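# Seat blue spool on free post, rehang frame

## Task

Put the blue spool upright and centred on a post that has nothing on it, and return the frame to its rests. Both must stay in place with no robot holding them, and at the end the grippers must have released and the arms must have moved away.

## Robot and tools

Robots: three identical i2rt Big YAM arms named arm1, arm2 and arm3. Each has six revolute joints, a two-finger gripper and a wrist camera. With joints 1 and 6 at zero and the hand level and facing forward, the wrist camera rides on top of the hand, looking toward the fingertips. The hand reaches roughly 1.0 m from the joint 1 axis. Two fixed room cameras, cam_high and cam_low, also watch the scene.

Frames: one common scene frame, origin on the floor, +z upward. "hand" is the point halfway between the fingertips. The hand's z axis runs along the fingers and its y axis is the direction the fingers open and close. Hand poses are computed from each arm's actual foot pose, which is never printed.

Joints, all absolute targets (tolerance for counting as reached in brackets):
- joint1_rad, -2.879 to 2.879 rad (±0.045): turns the whole arm about its foot; positive is counter-clockwise seen from above; zero points the arm the way its foot faces.
- joint2_rad, 0 to 3.141 rad (±0.14): shoulder; zero has the upper arm pointing back and about level; increasing raises it and then brings it forward.
- joint3_rad, 0 to 3.019 rad (±0.09): elbow; zero is folded fully, larger values open it.
- joint4_rad, -1.692 to 1.57 rad (±0.055): hand pitch; positive tips the fingers up.
- joint5_rad, -1.57 to 1.57 rad (±0.03): sideways hand swing; positive goes to the arm's right.
- joint6_rad, -2.094 to 2.094 rad (±0.035): hand roll; positive is clockwise when viewed from behind the hand.
- gripper_m, 0 to 0.093 m (±0.003): fingertip gap, not an offset. Each pad pushes with at most around 50 to 62 N, and some grippers are weaker.
Because joints move at different speeds, the hand can take a wide, curved path between postures; plan clearance.

Tools:
- execute_actions: "actions" is a list with either no entries or exactly one action. The action is an object keyed by arm name ("arm1", "arm2", "arm3"). Each arm gets {"joints": {...}}, mapping joint names to absolute targets in radians (gripper_m in metres). These are per-arm targets, not offsets. Any joint or arm you leave out keeps its previous target and may still be pushing. All named motions begin together and may finish at different moments; one action lasts at most 15 s. Example: {"arm1": {"joints": {"gripper_m": 0.05}}, "arm2": {"joints": {"joint1_rad": 0.3}}}. "cameras" picks which images come back: a list of "arm1_cam_wrist", "arm2_cam_wrist", "arm3_cam_wrist", "cam_high", "cam_low" or "all". Omitting it, null, or ["all"] gives every camera; [] gives none. An empty actions list just reports state and images. Any unknown key, unknown camera or out-of-range number rejects the entire call and nothing moves. If a result reports a stop, the later motion, wait and finished_scene calls in that same reply are skipped.
- wait: "seconds" from 0 to 10. Commands nothing new and returns state and images.
- zoom_image: "camera" (one of the five names) and "region" [x0, y0, x1, y1] in pixels, origin at the image's top-left, no larger than 504 by 504. It only works on cameras whose full image came in the most recent result.
- read_manual: optional "section", only "licences"; returns licence texts and moves nothing.
- finished_scene: "scene", the integer number of the current scene. It is final; call it only once the spool and frame rest on their own and the arms have let go and backed off.

Reading results: joint_positions gives the current readings. A "pictures" line lists the cameras in the order of the attached images. joint_status tells how each commanded motion of the last accepted action ended: "off_target" means it stopped short and may still be pushing; after "contact_stop" or "time_out" the joint gives up the target and holds where it stopped, though a timed-out joint can keep a target (limited to 0.375, 0.375, 0.113, 0.225, 0.075, 0.3 rad from its position for joints 1 to 6) and keep pushing; it is then listed in on_its_own and may move later if freed. on_its_own covers what this call did not command; "held at" is the target being held, not the actual position. "joint command not followed", usually with a "cause:" line, means a self/inter-arm collision check blocked that arm's joint targets (its gripper target still runs); those joints show "not_followed" and the arm may retry them on later actions until you give passable targets. Calls with no action never show this line. To relieve a joint that is still pushing, command it to its reported position. Very small target changes may produce no motion. A joint carrying load may sag.

Heat: holding load, even while you are thinking, warms motors. A MOTOR HOT line appears from 85 °C; at 100 °C an OVER-TEMPERATURE FAULT drops that arm's motors and gripper until it cools, and affected keys show "limit_stop_at_motor_heat"; resend those targets afterwards. Heat partly persists between scenes.

Cautions: the arms do not halt on touching something and can press hard. A hard squeeze between two arms fails the task and ends the run, and a hard impact may too; nothing in the state reports arm-to-arm contact, and the avoidance check can react late and ignores fingers, gripper housings and wrist cameras. Object contact does not count as arm contact. Arms do not wait for each other. Knocking anything off the work area or onto the floor fails the task; drops, slips, slams and strong pushes lower quality. Loose objects may get a brief outside nudge now and then. The robot keeps holding its last command while you think, and quicker robot motion is better.

Each tool is called after "Call:" by a JSON object that holds its "op" and its "data".

## Session

I'll start by looking at the scene.

Call:
{"op": "execute_actions", "data": {"actions": []}}

Scene clock: 0.00 s.
Motor temperatures (°C, as the motors report them): arm1=[25 26 28 27 27 27] | arm2=[25 25 27 25 26 27] | arm3=[26 24 28 27 27 25]
arm1.joint_positions: joint1_rad=-0.209 joint2_rad=+0.549 joint3_rad=+1.413 joint4_rad=-1.199 joint5_rad=+0.108 joint6_rad=+0.055 gripper_m=+0.095
arm1.joint_status: not commanded
arm1.hand: x=+1.2379 y=+0.0731 z=+1.4322 quat_wxyz=(-0.101, +0.804, -0.155, -0.565) (m; scene frame)
arm2.joint_positions: joint1_rad=+0.428 joint2_rad=+0.634 joint3_rad=+1.457 joint4_rad=-1.287 joint5_rad=-0.043 joint6_rad=-0.226 gripper_m=+0.094
arm2.joint_status: not commanded
arm2.hand: x=-0.5215 y=+1.1358 z=+1.3887 quat_wxyz=(-0.489, -0.139, -0.839, +0.195) (m; scene frame)
arm3.joint_positions: joint1_rad=-0.019 joint2_rad=+0.447 joint3_rad=+1.331 joint4_rad=-1.269 joint5_rad=+0.187 joint6_rad=-0.475 gripper_m=+0.094
arm3.joint_status: not commanded
arm3.hand: x=-0.6123 y=-1.1100 z=+1.3691 quat_wxyz=(-0.551, +0.544, -0.626, -0.088) (m; scene frame)
pictures: arm1_cam_wrist, arm2_cam_wrist, arm3_cam_wrist, cam_high, cam_low
Images, in order (width x height): arm1_cam_wrist 504x504, arm2_cam_wrist 504x504, arm3_cam_wrist 504x504, cam_high 672x504, cam_low 672x504.

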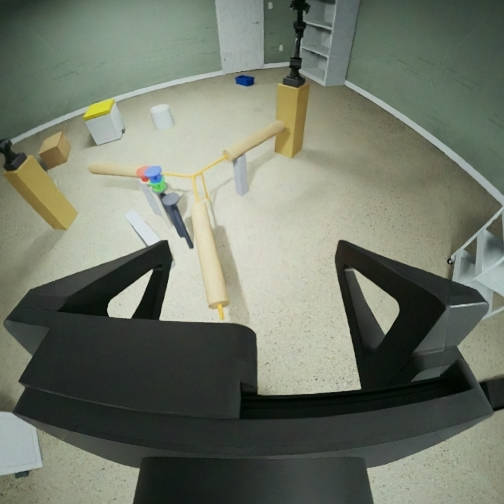

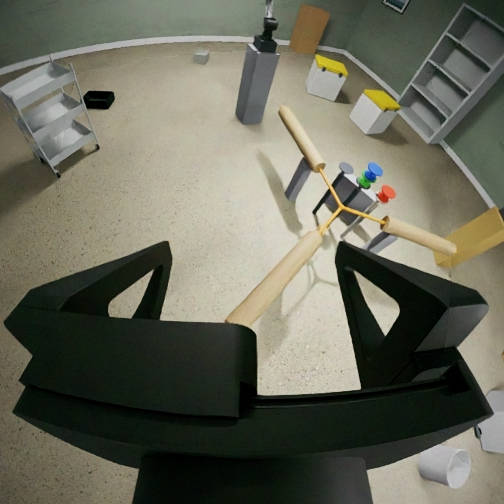

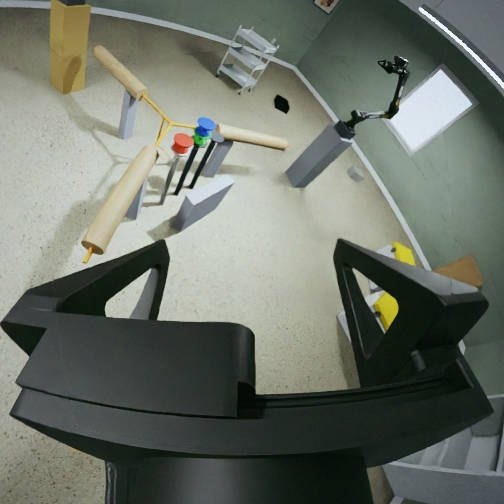

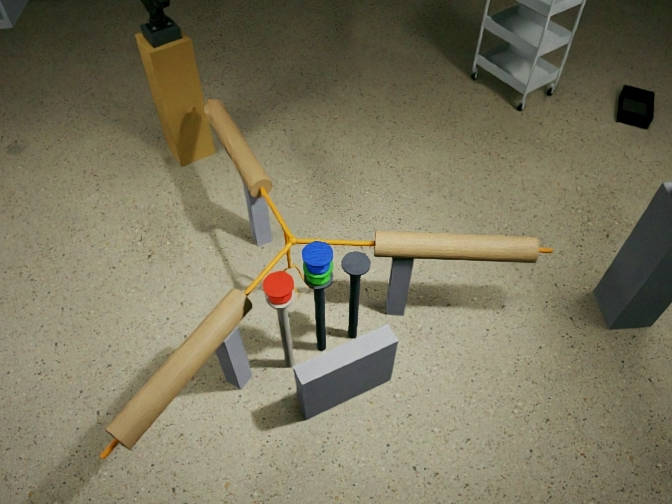

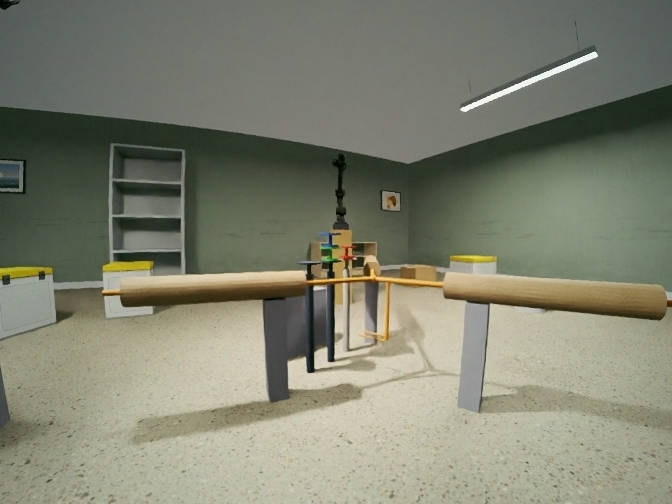

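Call:
{"op": "zoom_image", "data": {"camera": "cam_high", "region": [200, 170, 450, 420]}}

Call:
{"op": "zoom_image", "data": {"camera": "cam_low", "region": [250, 210, 450, 410]}}

Call:
{"op": "zoom_image", "data": {"camera": "arm2_cam_wrist", "region": [270, 100, 470, 300]}}

Call:
{"op": "zoom_image", "data": {"camera": "arm3_cam_wrist", "region": [80, 40, 300, 260]}}

Call:
{"op": "zoom_image", "data": {"camera": "arm1_cam_wrist", "region": [80, 110, 300, 330]}}

Region (200, 170, 450, 420) of cam_high's 672x504 image, scaled by 2.016, with more detail than that image has.

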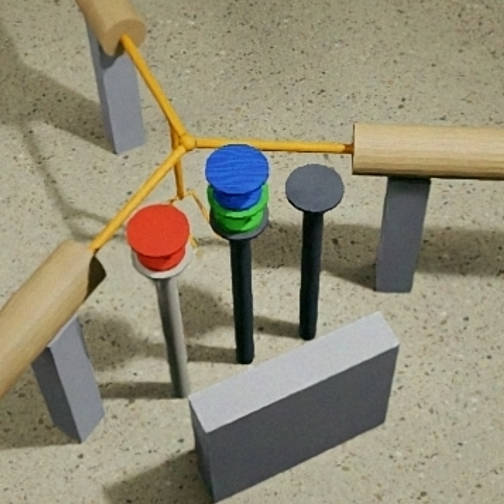

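Region (250, 210, 450, 410) of cam_low's 672x504 image, scaled by 2.520, with more detail than that image has.

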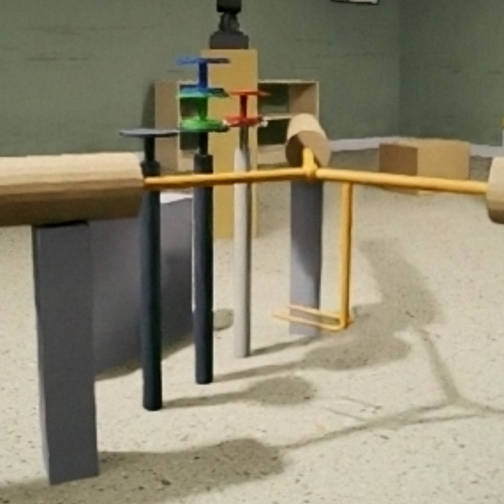

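Region (270, 100, 470, 300) of arm2_cam_wrist's 504x504 image, scaled by 2.520, with more detail than that image has.

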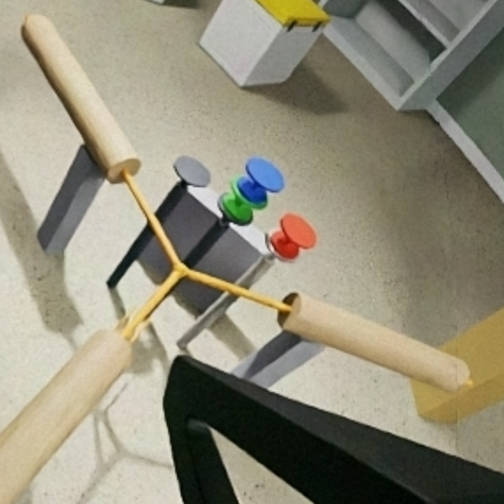

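Region (80, 40, 300, 260) of arm3_cam_wrist's 504x504 image, scaled by 2.291, with more detail than that image has.

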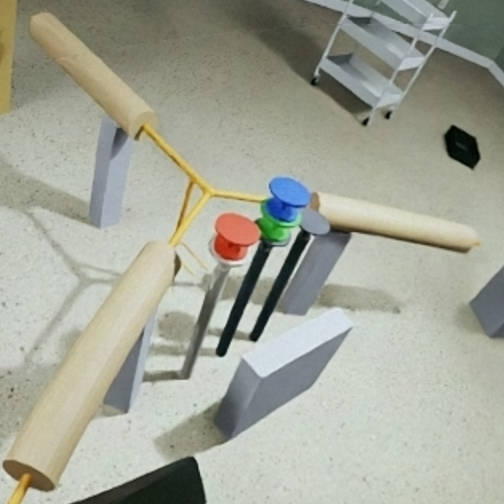

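Region (80, 110, 300, 330) of arm1_cam_wrist's 504x504 image, scaled by 2.291, with more detail than that image has.

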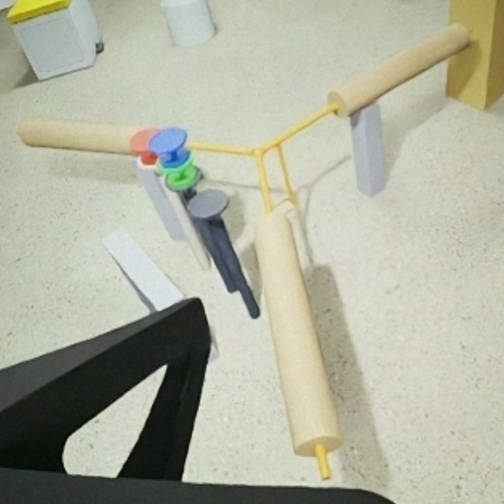

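Call:
{"op": "execute_actions", "data": {"actions": [{"arm1": {"joints": {"joint1_rad": 0.044, "joint2_rad": 2.205, "joint3_rad": 0.94, "joint4_rad": 0.044, "joint5_rad": 0.0, "joint6_rad": 0.0, "gripper_m": 0.06}}, "arm2": {"joints": {"joint1_rad": -0.032, "joint2_rad": 2.205, "joint3_rad": 0.94, "joint4_rad": 0.044, "joint5_rad": 0.0, "joint6_rad": 0.0, "gripper_m": 0.06}}, "arm3": {"joints": {"joint1_rad": -0.049, "joint2_rad": 2.205, "joint3_rad": 0.94, "joint4_rad": 0.044, "joint5_rad": 0.0, "joint6_rad": 0.0, "gripper_m": 0.06}}}]}}

Scene clock: 121.97 s.
Motor temperatures (°C, as the motors report them): arm1=[25 26 37 27 27 27] | arm2=[25 25 34 25 26 27] | arm3=[26 25 34 27 27 25]
arm1.joint_positions: joint1_rad=+0.041 joint2_rad=+2.206 joint3_rad=+0.938 joint4_rad=+0.026 joint5_rad=+0.002 joint6_rad=+0.008 gripper_m=+0.060
arm1.joint_status: all done
arm1.hand: x=+0.9593 y=+0.0014 z=+0.6287 quat_wxyz=(+0.001, +0.988, -0.005, -0.155) (m; scene frame)
arm2.joint_positions: joint1_rad=-0.036 joint2_rad=+2.209 joint3_rad=+0.935 joint4_rad=+0.031 joint5_rad=-0.003 joint6_rad=-0.009 gripper_m=+0.060
arm2.joint_status: all done
arm2.hand: x=-0.4807 y=+0.8261 z=+0.6076 quat_wxyz=(-0.142, -0.490, -0.856, +0.086) (m; scene frame)
arm3.joint_positions: joint1_rad=-0.039 joint2_rad=+2.203 joint3_rad=+0.942 joint4_rad=+0.030 joint5_rad=+0.002 joint6_rad=-0.011 gripper_m=+0.060
arm3.joint_status: all done
arm3.hand: x=-0.4799 y=-0.8238 z=+0.6068 quat_wxyz=(-0.144, +0.503, -0.849, -0.079) (m; scene frame)
pictures: arm1_cam_wrist, arm2_cam_wrist, arm3_cam_wrist, cam_high, cam_low
Images, in order (width x height): arm1_cam_wrist 504x504, arm2_cam_wrist 504x504, arm3_cam_wrist 504x504, cam_high 672x504, cam_low 672x504.

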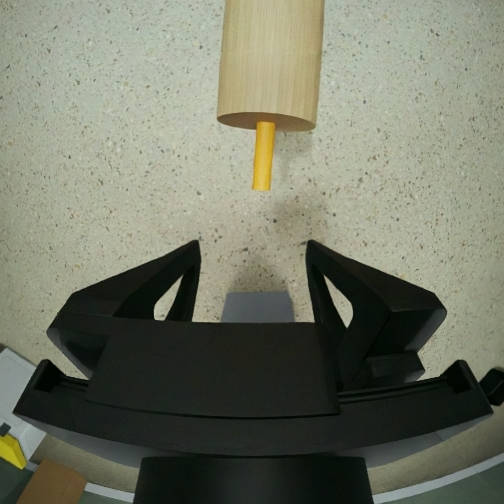

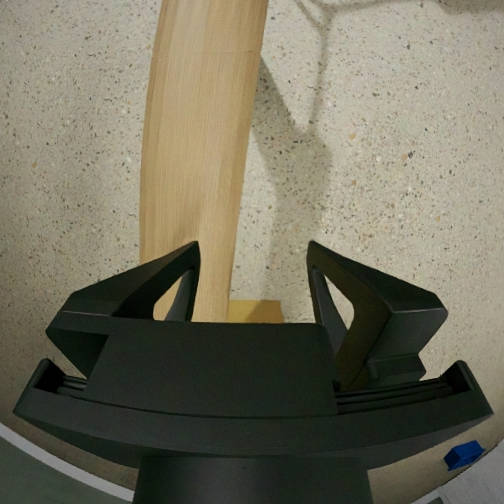

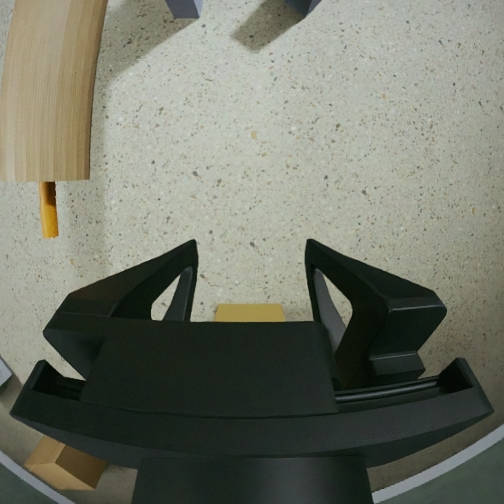

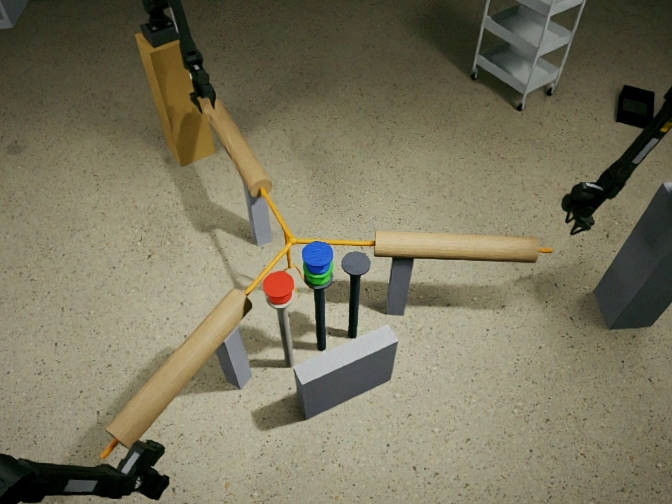

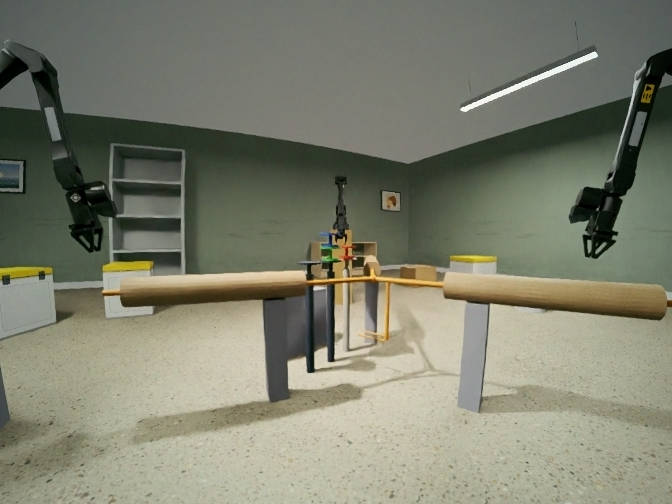

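Call:
{"op": "execute_actions", "data": {"actions": [{"arm1": {"joints": {"joint1_rad": 0.021, "joint2_rad": 2.455, "joint3_rad": 1.399, "joint4_rad": -0.497, "joint5_rad": 0.0, "joint6_rad": 0.065}}, "arm2": {"joints": {"joint1_rad": 0.15, "joint2_rad": 2.13, "joint3_rad": 0.897, "joint4_rad": -0.337, "joint5_rad": 0.0, "joint6_rad": 0.285}}, "arm3": {"joints": {"joint1_rad": 0.425, "joint2_rad": 2.302, "joint3_rad": 1.389, "joint4_rad": -0.649, "joint5_rad": 0.0, "joint6_rad": 0.464}}}]}}

Scene clock: 243.47 s.
Motor temperatures (°C, as the motors report them): arm1=[25 32 32 27 27 27] | arm2=[25 29 31 25 26 27] | arm3=[26 30 31 27 27 25]
arm1.joint_positions: joint1_rad=+0.026 joint2_rad=+2.461 joint3_rad=+1.383 joint4_rad=-0.483 joint5_rad=+0.002 joint6_rad=+0.057 gripper_m=+0.060
arm1.joint_status: all done
arm1.hand: x=+0.9130 y=+0.0096 z=+0.5639 quat_wxyz=(+0.000, +0.999, -0.037, +0.004) (m; scene frame)
arm2.joint_positions: joint1_rad=+0.156 joint2_rad=+2.127 joint3_rad=+0.897 joint4_rad=-0.328 joint5_rad=-0.001 joint6_rad=+0.275 gripper_m=+0.060
arm2.joint_status: all done
arm2.hand: x=-0.4577 y=+0.9437 z=+0.6205 quat_wxyz=(-0.007, -0.537, -0.844, +0.006) (m; scene frame)
arm3.joint_positions: joint1_rad=+0.423 joint2_rad=+2.287 joint3_rad=+1.378 joint4_rad=-0.638 joint5_rad=-0.001 joint6_rad=+0.452 gripper_m=+0.060
arm3.joint_status: all done
arm3.hand: x=-0.6963 y=-0.6961 z=+0.6302 quat_wxyz=(-0.003, +0.509, -0.861, -0.006) (m; scene frame)
pictures: arm1_cam_wrist, arm2_cam_wrist, arm3_cam_wrist, cam_high, cam_low
Images, in order (width x height): arm1_cam_wrist 504x504, arm2_cam_wrist 504x504, arm3_cam_wrist 504x504, cam_high 672x504, cam_low 672x504.

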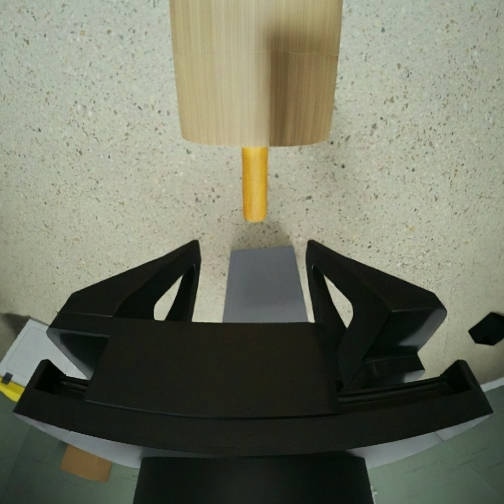

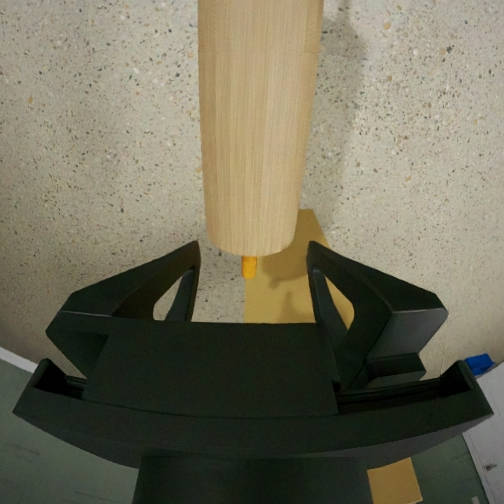

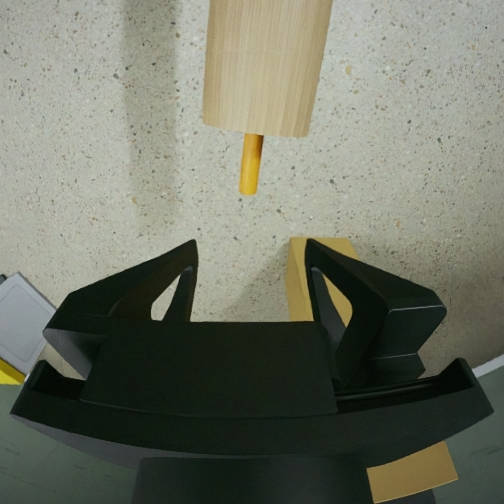

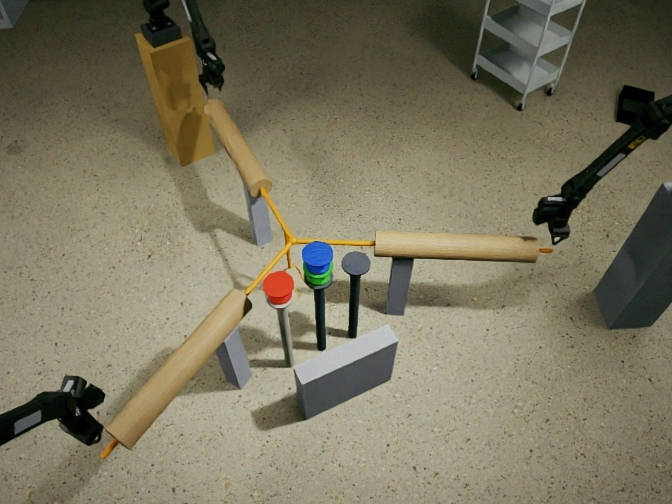

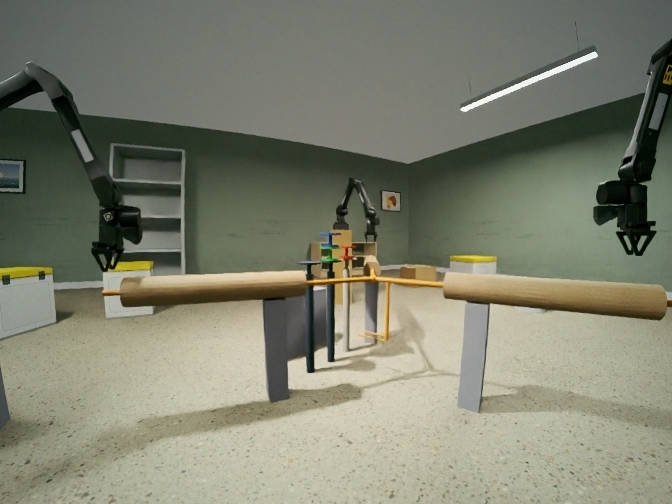

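Call:
{"op": "zoom_image", "data": {"camera": "cam_low", "region": [60, 200, 200, 340]}}

Region (60, 200, 200, 340) of cam_low's 672x504 image, scaled by 3.600, with more detail than that image has.

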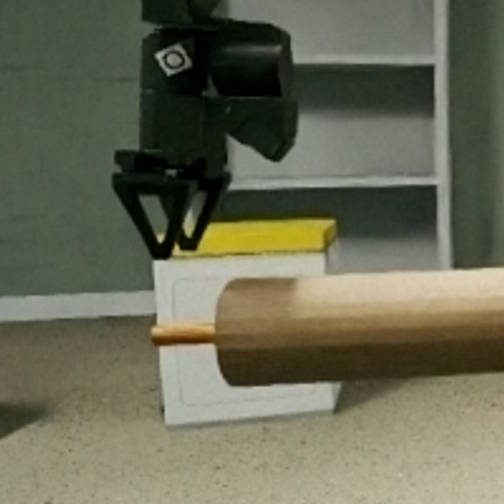

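Call:
{"op": "execute_actions", "data": {"actions": [{"arm1": {"joints": {"joint2_rad": 2.681, "gripper_m": 0.07}}, "arm2": {"joints": {"joint1_rad": 0.282, "joint2_rad": 2.276, "joint3_rad": 0.61, "joint4_rad": 0.1, "joint5_rad": 0.0, "joint6_rad": 0.41, "gripper_m": 0.09}}, "arm3": {"joints": {"joint1_rad": 0.425, "joint2_rad": 2.477, "joint3_rad": 1.459, "joint4_rad": -0.533, "joint5_rad": 0.0, "joint6_rad": 0.558, "gripper_m": 0.09}}}], "cameras": []}}

Call:
{"op": "execute_actions", "data": {"actions": [{"arm1": {"joints": {"joint3_rad": 1.529, "joint4_rad": -0.364}}}]}}

Scene clock: 345.00 s.
Motor temperatures (°C, as the motors report them): arm1=[25 37 34 27 27 27] | arm2=[25 30 30 25 26 27] | arm3=[26 33 33 27 27 25]
arm1.joint_positions: joint1_rad=+0.026 joint2_rad=+2.700 joint3_rad=+1.389 joint4_rad=-0.490 joint5_rad=+0.002 joint6_rad=+0.057 gripper_m=+0.070
arm1.joint_status: all done
arm1.hand: x=+1.0216 y=+0.0075 z=+0.4547 quat_wxyz=(-0.002, +0.992, -0.037, +0.123) (m; scene frame)
arm2.joint_positions: joint1_rad=+0.291 joint2_rad=+2.282 joint3_rad=+0.610 joint4_rad=+0.092 joint5_rad=-0.001 joint6_rad=+0.400 gripper_m=+0.090
arm2.joint_status: all done
arm2.hand: x=-0.5166 y=+1.0682 z=+0.5565 quat_wxyz=(+0.004, -0.533, -0.846, +0.003) (m; scene frame)
arm3.joint_positions: joint1_rad=+0.423 joint2_rad=+2.482 joint3_rad=+1.448 joint4_rad=-0.542 joint5_rad=-0.001 joint6_rad=+0.546 gripper_m=+0.090
arm3.joint_status: all done
arm3.hand: x=-0.6967 y=-0.7020 z=+0.5407 quat_wxyz=(+0.004, +0.468, -0.884, +0.006) (m; scene frame)
pictures: none
No camera images: the call's "cameras" was empty. Leave "cameras" out to get every camera's image.

Scene clock: 345.93 s.
Motor temperatures (°C, as the motors report them): arm1=[25 37 34 27 27 27] | arm2=[25 30 30 25 26 27] | arm3=[26 33 33 27 27 25]
arm1.joint_positions: joint1_rad=+0.026 joint2_rad=+2.691 joint3_rad=+1.517 joint4_rad=-0.375 joint5_rad=+0.001 joint6_rad=+0.057 gripper_m=+0.070
arm1.joint_status: all done
arm1.hand: x=+0.9114 y=+0.0093 z=+0.4664 quat_wxyz=(+0.001, +0.999, -0.037, -0.002) (m; scene frame)
arm2.joint_positions: joint1_rad=+0.291 joint2_rad=+2.282 joint3_rad=+0.610 joint4_rad=+0.092 joint5_rad=-0.001 joint6_rad=+0.400 gripper_m=+0.090
arm2.joint_status: not commanded
arm2.hand: x=-0.5166 y=+1.0682 z=+0.5565 quat_wxyz=(+0.004, -0.533, -0.846, +0.003) (m; scene frame)
arm3.joint_positions: joint1_rad=+0.423 joint2_rad=+2.482 joint3_rad=+1.448 joint4_rad=-0.542 joint5_rad=-0.001 joint6_rad=+0.547 gripper_m=+0.090
arm3.joint_status: not commanded
arm3.hand: x=-0.6967 y=-0.7020 z=+0.5407 quat_wxyz=(+0.004, +0.468, -0.884, +0.006) (m; scene frame)
pictures: arm1_cam_wrist, arm2_cam_wrist, arm3_cam_wrist, cam_high, cam_low
Images, in order (width x height): arm1_cam_wrist 504x504, arm2_cam_wrist 504x504, arm3_cam_wrist 504x504, cam_high 672x504, cam_low 672x504.

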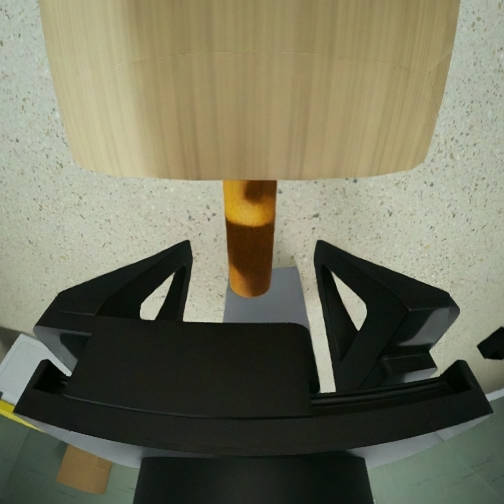

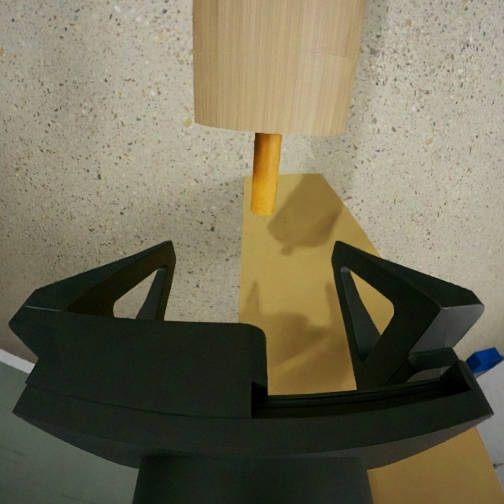

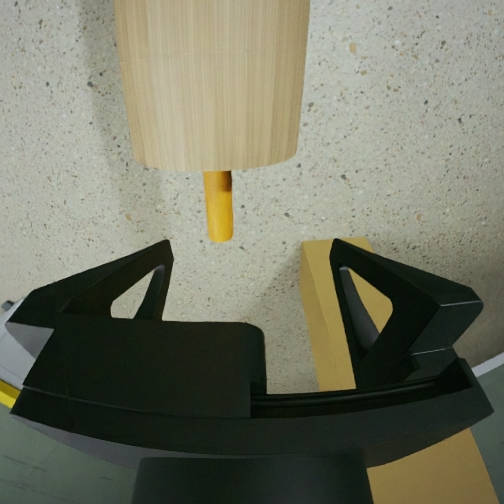

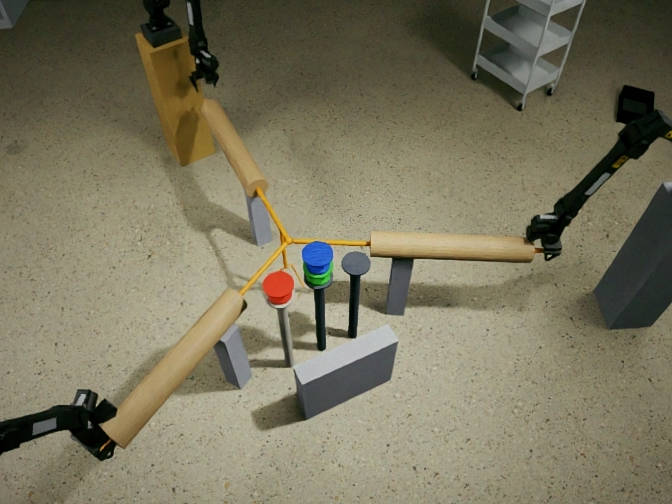

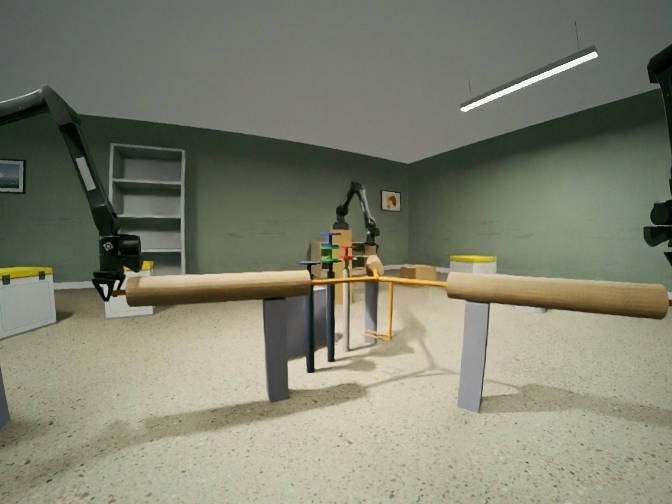

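Call:
{"op": "zoom_image", "data": {"camera": "cam_low", "region": [60, 200, 200, 340]}}

Call:
{"op": "zoom_image", "data": {"camera": "cam_high", "region": [180, 150, 440, 410]}}

Region (60, 200, 200, 340) of cam_low's 672x504 image, scaled by 3.600, with more detail than that image has.

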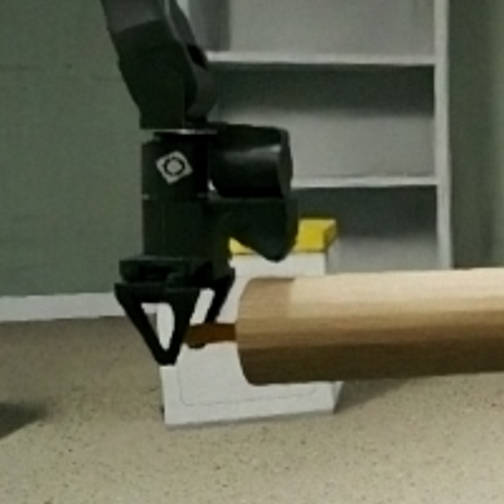

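Region (180, 150, 440, 410) of cam_high's 672x504 image, scaled by 1.938, with more detail than that image has.

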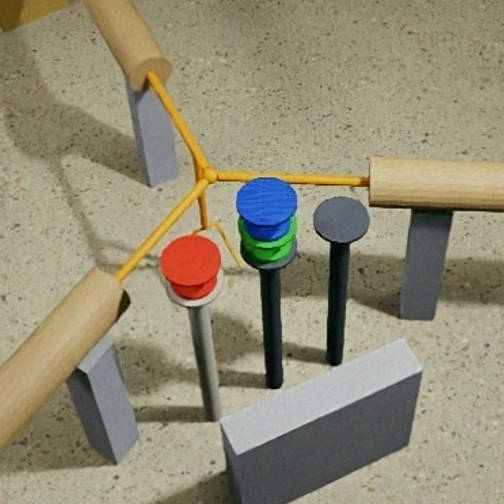

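Call:
{"op": "execute_actions", "data": {"actions": [{"arm1": {"joints": {"joint3_rad": 1.585, "joint4_rad": -0.447}}, "arm2": {"joints": {"joint1_rad": 0.243, "joint2_rad": 2.437, "joint3_rad": 0.693, "joint4_rad": 0.187, "joint6_rad": 0.336}}, "arm3": {"joints": {"joint1_rad": 0.475, "joint2_rad": 2.56, "joint3_rad": 1.519, "joint4_rad": -0.498, "joint6_rad": 0.608}}}], "cameras": ["arm1_cam_wrist", "arm2_cam_wrist", "arm3_cam_wrist"]}}

Scene clock: 411.00 s.
Motor temperatures (°C, as the motors report them): arm1=[25 40 33 27 27 27] | arm2=[25 29 29 25 26 27] | arm3=[26 36 32 27 27 25]
arm1.joint_positions: joint1_rad=+0.026 joint2_rad=+2.691 joint3_rad=+1.565 joint4_rad=-0.433 joint5_rad=+0.001 joint6_rad=+0.057 gripper_m=+0.070
arm1.joint_status: all done
arm1.hand: x=+0.8971 y=+0.0096 z=+0.4736 quat_wxyz=(+0.000, +0.999, -0.037, +0.003) (m; scene frame)
arm2.joint_positions: joint1_rad=+0.246 joint2_rad=+2.438 joint3_rad=+0.694 joint4_rad=+0.182 joint5_rad=-0.001 joint6_rad=+0.346 gripper_m=+0.090
arm2.joint_status: all done
arm2.hand: x=-0.5176 y=+1.0510 z=+0.5111 quat_wxyz=(-0.005, -0.529, -0.849, +0.005) (m; scene frame)
arm3.joint_positions: joint1_rad=+0.478 joint2_rad=+2.544 joint3_rad=+1.501 joint4_rad=-0.506 joint5_rad=-0.001 joint6_rad=+0.596 gripper_m=+0.090
arm3.joint_status: all done
arm3.hand: x=-0.7270 y=-0.6875 z=+0.5175 quat_wxyz=(-0.002, +0.470, -0.883, -0.006) (m; scene frame)
pictures: arm1_cam_wrist, arm2_cam_wrist, arm3_cam_wrist
Images, in order (width x height): arm1_cam_wrist 504x504, arm2_cam_wrist 504x504, arm3_cam_wrist 504x504.

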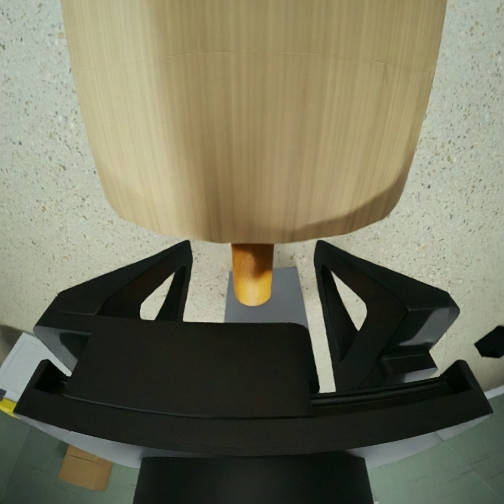

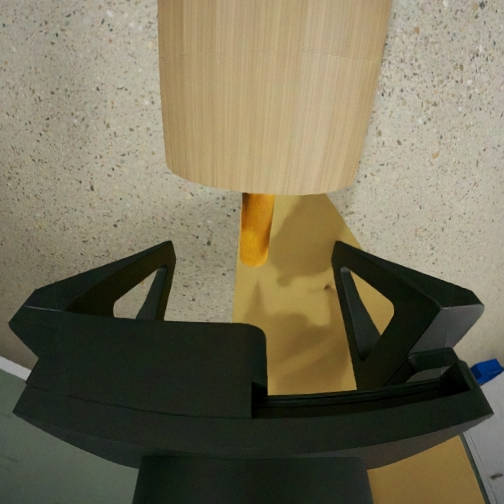

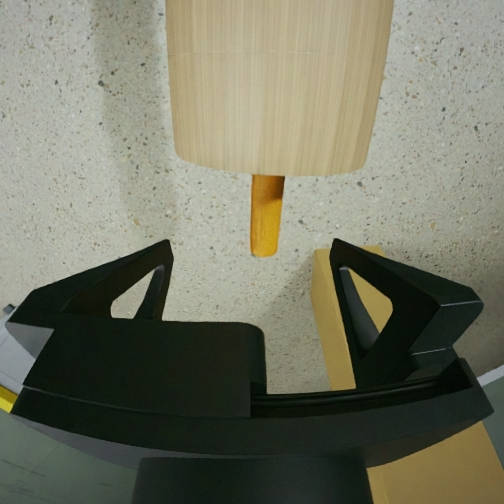

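Call:
{"op": "execute_actions", "data": {"actions": [{"arm2": {"joints": {"joint2_rad": 2.555, "joint3_rad": 0.752, "joint4_rad": 0.237, "joint6_rad": 0.416}}, "arm3": {"joints": {"joint1_rad": 0.458, "joint2_rad": 2.652, "joint3_rad": 1.566, "joint4_rad": -0.462, "joint6_rad": 0.623}}}]}}

Scene clock: 429.20 s.
Motor temperatures (°C, as the motors report them): arm1=[25 41 34 27 27 27] | arm2=[25 29 29 25 26 27] | arm3=[26 36 33 27 27 25]
arm1.joint_positions: joint1_rad=+0.026 joint2_rad=+2.691 joint3_rad=+1.565 joint4_rad=-0.433 joint5_rad=+0.001 joint6_rad=+0.057 gripper_m=+0.070
arm1.joint_status: not commanded
arm1.hand: x=+0.8971 y=+0.0096 z=+0.4736 quat_wxyz=(+0.000, +0.999, -0.037, +0.003) (m; scene frame)
arm2.joint_positions: joint1_rad=+0.246 joint2_rad=+2.556 joint3_rad=+0.756 joint4_rad=+0.232 joint5_rad=-0.001 joint6_rad=+0.406 gripper_m=+0.090
arm2.joint_status: all done
arm2.hand: x=-0.5189 y=+1.0519 z=+0.4750 quat_wxyz=(-0.002, -0.554, -0.832, +0.004) (m; scene frame)
arm3.joint_positions: joint1_rad=+0.467 joint2_rad=+2.645 joint3_rad=+1.552 joint4_rad=-0.469 joint5_rad=-0.001 joint6_rad=+0.612 gripper_m=+0.090
arm3.joint_status: all done
arm3.hand: x=-0.7212 y=-0.6941 z=+0.4718 quat_wxyz=(+0.001, +0.459, -0.889, +0.000) (m; scene frame)
pictures: arm1_cam_wrist, arm2_cam_wrist, arm3_cam_wrist, cam_high, cam_low
Images, in order (width x height): arm1_cam_wrist 504x504, arm2_cam_wrist 504x504, arm3_cam_wrist 504x504, cam_high 672x504, cam_low 672x504.

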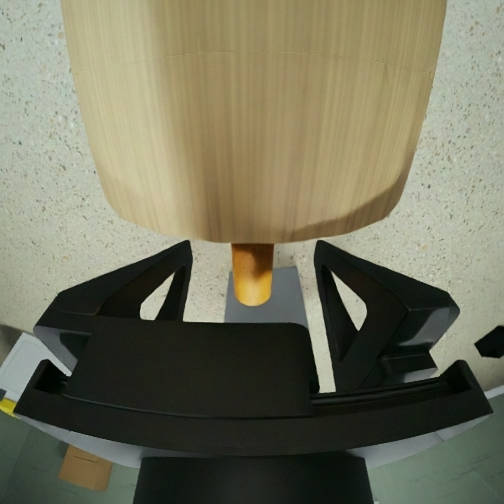

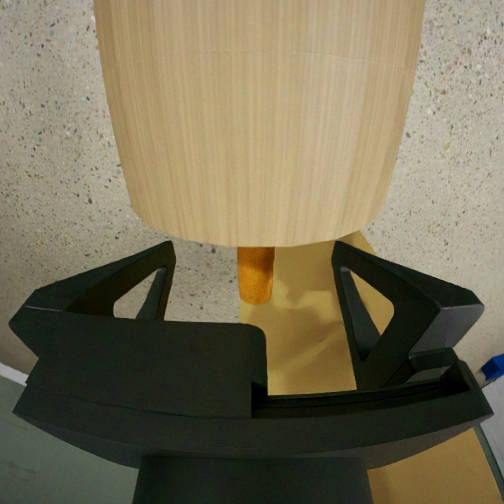

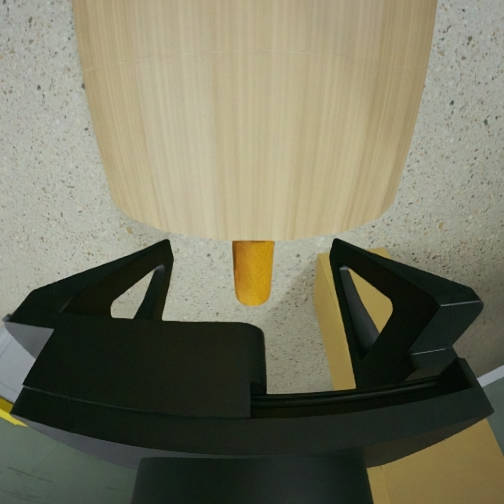

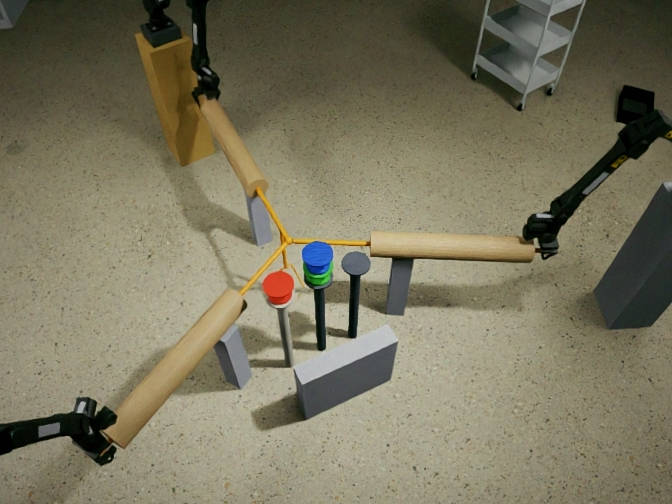

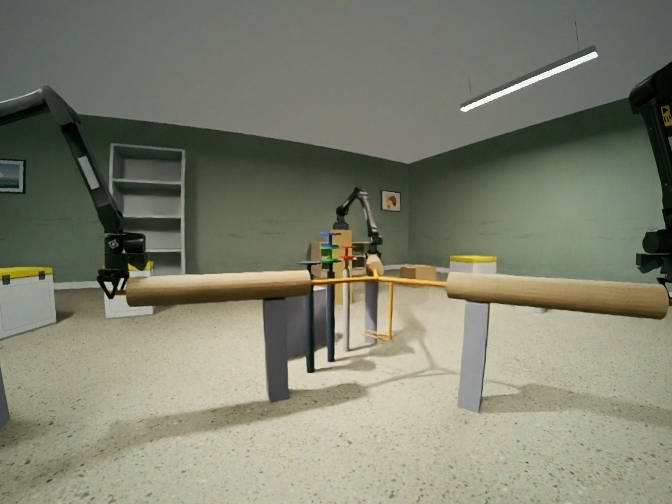

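Call:
{"op": "zoom_image", "data": {"camera": "cam_low", "region": [70, 230, 170, 330]}}

Call:
{"op": "zoom_image", "data": {"camera": "cam_low", "region": [290, 210, 410, 350]}}

Region (70, 230, 170, 330) of cam_low's 672x504 image, scaled by 5.040, with more detail than that image has.

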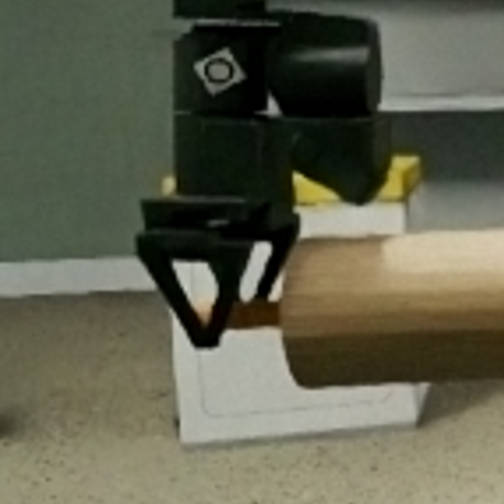

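Region (290, 210, 410, 350) of cam_low's 672x504 image, scaled by 3.600, with more detail than that image has; it fills the left 432 columns of this view, and the rest is white.

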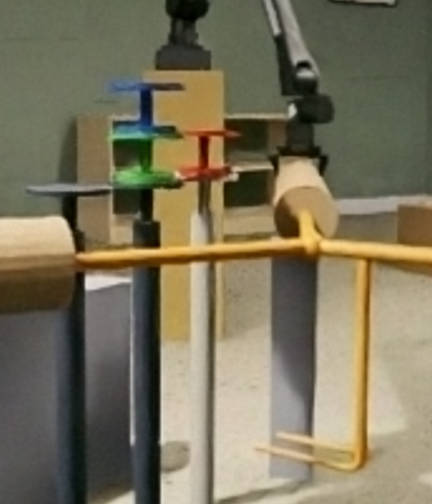

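Call:
{"op": "execute_actions", "data": {"actions": [{"arm2": {"joints": {"joint2_rad": 2.597, "joint3_rad": 0.768, "joint4_rad": 0.26}}}], "cameras": ["arm2_cam_wrist"]}}

Scene clock: 518.10 s.
Motor temperatures (°C, as the motors report them): arm1=[25 43 34 27 27 27] | arm2=[25 30 29 25 26 27] | arm3=[26 38 32 27 27 25]
arm1.joint_positions: joint1_rad=+0.026 joint2_rad=+2.691 joint3_rad=+1.565 joint4_rad=-0.433 joint5_rad=+0.001 joint6_rad=+0.057 gripper_m=+0.070
arm1.joint_status: not commanded
arm1.hand: x=+0.8971 y=+0.0096 z=+0.4736 quat_wxyz=(+0.000, +0.999, -0.037, +0.003) (m; scene frame)
arm2.joint_positions: joint1_rad=+0.246 joint2_rad=+2.588 joint3_rad=+0.767 joint4_rad=+0.250 joint5_rad=-0.001 joint6_rad=+0.407 gripper_m=+0.090
arm2.joint_status: all done
arm2.hand: x=-0.5216 y=+1.0543 z=+0.4653 quat_wxyz=(-0.001, -0.554, -0.832, +0.004) (m; scene frame)
arm3.joint_positions: joint1_rad=+0.467 joint2_rad=+2.645 joint3_rad=+1.552 joint4_rad=-0.469 joint5_rad=-0.001 joint6_rad=+0.612 gripper_m=+0.090
arm3.joint_status: not commanded
arm3.hand: x=-0.7212 y=-0.6941 z=+0.4718 quat_wxyz=(+0.001, +0.458, -0.889, +0.000) (m; scene frame)
pictures: arm2_cam_wrist
Images, in order (width x height): arm2_cam_wrist 504x504.

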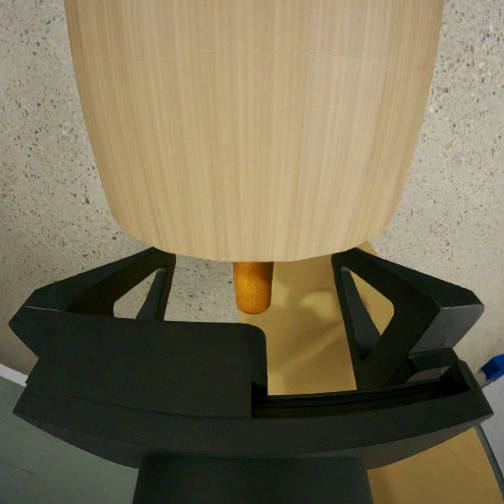

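Call:
{"op": "execute_actions", "data": {"actions": [{"arm1": {"joints": {"gripper_m": 0.0}}, "arm2": {"joints": {"joint3_rad": 0.752, "joint4_rad": 0.27, "gripper_m": 0.04}}, "arm3": {"joints": {"gripper_m": 0.0}}}], "cameras": []}}

Call:
{"op": "execute_actions", "data": {"actions": [{"arm2": {"joints": {"gripper_m": 0.0}}}], "cameras": ["arm1_cam_wrist", "arm2_cam_wrist", "arm3_cam_wrist"]}}

Scene clock: 527.50 s.
Motor temperatures (°C, as the motors report them): arm1=[25 44 34 27 27 27] | arm2=[25 30 29 25 26 27] | arm3=[26 38 32 27 27 25]
arm1.joint_positions: joint1_rad=+0.026 joint2_rad=+2.691 joint3_rad=+1.565 joint4_rad=-0.433 joint5_rad=+0.000 joint6_rad=+0.058 gripper_m=+0.020
arm1.joint_status: gripper_m off_target (ended at +0.020, target +0.000)
arm1.hand: x=+0.8971 y=+0.0094 z=+0.4736 quat_wxyz=(+0.001, +0.999, -0.038, +0.003) (m; scene frame)
arm2.joint_positions: joint1_rad=+0.246 joint2_rad=+2.588 joint3_rad=+0.767 joint4_rad=+0.259 joint5_rad=-0.001 joint6_rad=+0.407 gripper_m=+0.040
arm2.joint_status: all done
arm2.hand: x=-0.5201 y=+1.0528 z=+0.4653 quat_wxyz=(-0.005, -0.554, -0.832, +0.005) (m; scene frame)
arm3.joint_positions: joint1_rad=+0.467 joint2_rad=+2.645 joint3_rad=+1.552 joint4_rad=-0.469 joint5_rad=+0.000 joint6_rad=+0.614 gripper_m=+0.019
arm3.joint_status: gripper_m off_target (ended at +0.019, target +0.000)
arm3.hand: x=-0.7210 y=-0.6941 z=+0.4718 quat_wxyz=(+0.000, +0.457, -0.889, +0.000) (m; scene frame)
pictures: none
No camera images: the call's "cameras" was empty. Leave "cameras" out to get every camera's image.

Scene clock: 528.07 s.
Motor temperatures (°C, as the motors report them): arm1=[25 44 34 27 27 27] | arm2=[25 29 29 25 26 27] | arm3=[26 38 32 27 27 25]
arm1.joint_positions: joint1_rad=+0.026 joint2_rad=+2.691 joint3_rad=+1.565 joint4_rad=-0.434 joint5_rad=-0.001 joint6_rad=+0.058 gripper_m=+0.020
arm1.joint_status: not commanded
arm1.hand: x=+0.8972 y=+0.0093 z=+0.4736 quat_wxyz=(+0.001, +0.999, -0.038, +0.003) (m; scene frame)
arm2.joint_positions: joint1_rad=+0.246 joint2_rad=+2.588 joint3_rad=+0.767 joint4_rad=+0.260 joint5_rad=+0.000 joint6_rad=+0.407 gripper_m=+0.019
arm2.joint_status: gripper_m off_target (ended at +0.019, target +0.000)
arm2.hand: x=-0.5203 y=+1.0527 z=+0.4652 quat_wxyz=(-0.005, -0.554, -0.832, +0.006) (m; scene frame)
arm3.joint_positions: joint1_rad=+0.467 joint2_rad=+2.645 joint3_rad=+1.552 joint4_rad=-0.469 joint5_rad=+0.001 joint6_rad=+0.615 gripper_m=+0.019
arm3.joint_status: not commanded
arm3.hand: x=-0.7209 y=-0.6941 z=+0.4718 quat_wxyz=(+0.000, +0.457, -0.889, +0.000) (m; scene frame)
pictures: arm1_cam_wrist, arm2_cam_wrist, arm3_cam_wrist
Images, in order (width x height): arm1_cam_wrist 504x504, arm2_cam_wrist 504x504, arm3_cam_wrist 504x504.

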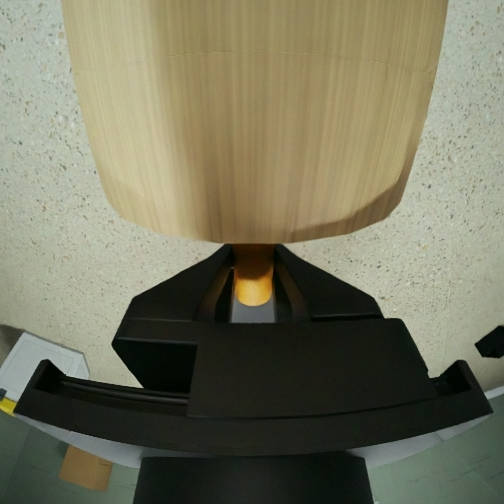

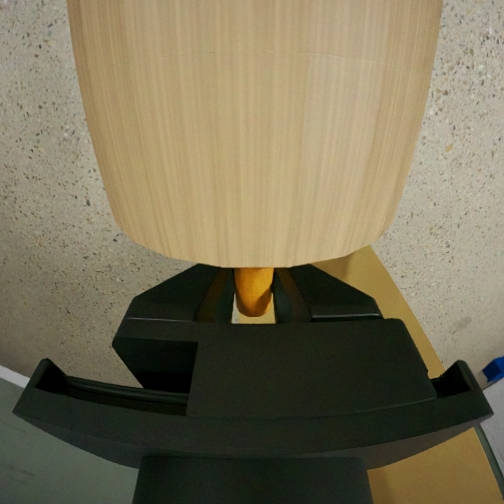

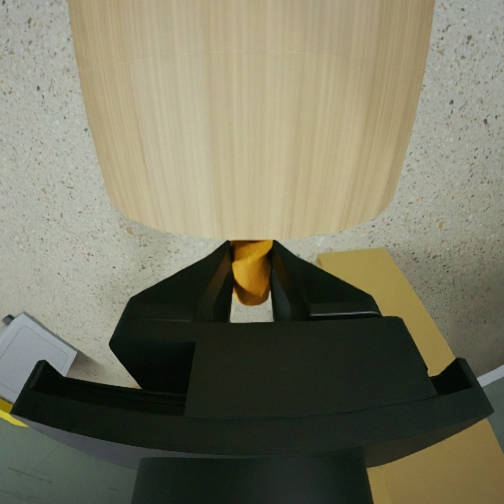

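Call:
{"op": "execute_actions", "data": {"actions": [{"arm1": {"joints": {"joint2_rad": 2.61, "joint3_rad": 1.517, "joint4_rad": -0.466}}, "arm2": {"joints": {"joint2_rad": 2.485, "joint3_rad": 0.71, "joint4_rad": 0.21}}, "arm3": {"joints": {"joint2_rad": 2.565, "joint3_rad": 1.509, "joint4_rad": -0.505}}}], "cameras": ["cam_high", "cam_low"]}}

Scene clock: 537.57 s.
Motor temperatures (°C, as the motors report them): arm1=[25 44 34 27 27 27] | arm2=[25 29 29 25 26 27] | arm3=[26 38 32 27 27 25]
arm1.joint_positions: joint1_rad=+0.026 joint2_rad=+2.646 joint3_rad=+1.525 joint4_rad=-0.446 joint5_rad=+0.000 joint6_rad=+0.058 gripper_m=+0.020
arm1.joint_status: all done
arm1.hand: x=+0.9013 y=+0.0094 z=+0.4915 quat_wxyz=(+0.001, +0.999, -0.038, +0.006) (m; scene frame)
arm2.joint_positions: joint1_rad=+0.246 joint2_rad=+2.499 joint3_rad=+0.723 joint4_rad=+0.217 joint5_rad=+0.001 joint6_rad=+0.407 gripper_m=+0.019
arm2.joint_status: all done
arm2.hand: x=-0.5180 y=+1.0507 z=+0.4926 quat_wxyz=(-0.006, -0.554, -0.832, +0.006) (m; scene frame)
arm3.joint_positions: joint1_rad=+0.457 joint2_rad=+2.588 joint3_rad=+1.514 joint4_rad=-0.492 joint5_rad=-0.002 joint6_rad=+0.610 gripper_m=+0.019
arm3.joint_status: all done
arm3.hand: x=-0.7155 y=-0.6960 z=+0.4960 quat_wxyz=(+0.002, +0.455, -0.891, +0.002) (m; scene frame)
pictures: cam_high, cam_low
Images, in order (width x height): cam_high 672x504, cam_low 672x504.

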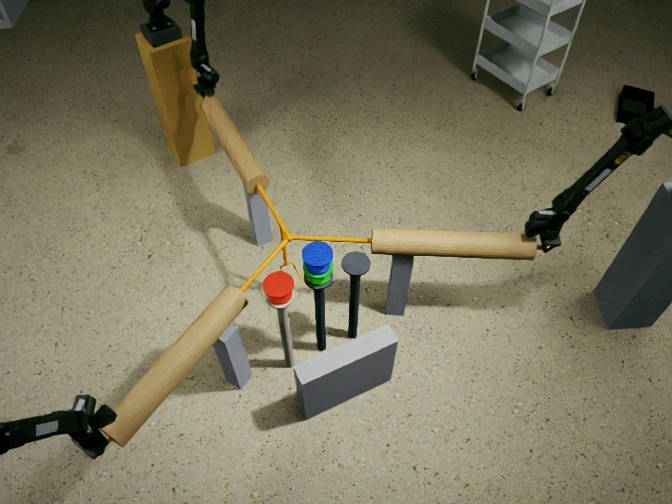

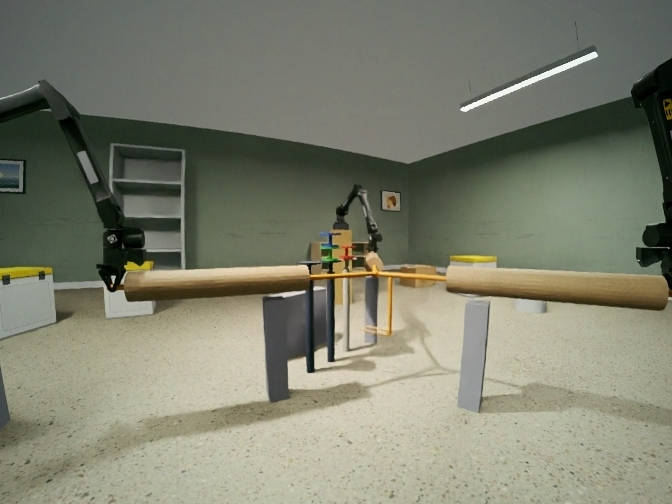

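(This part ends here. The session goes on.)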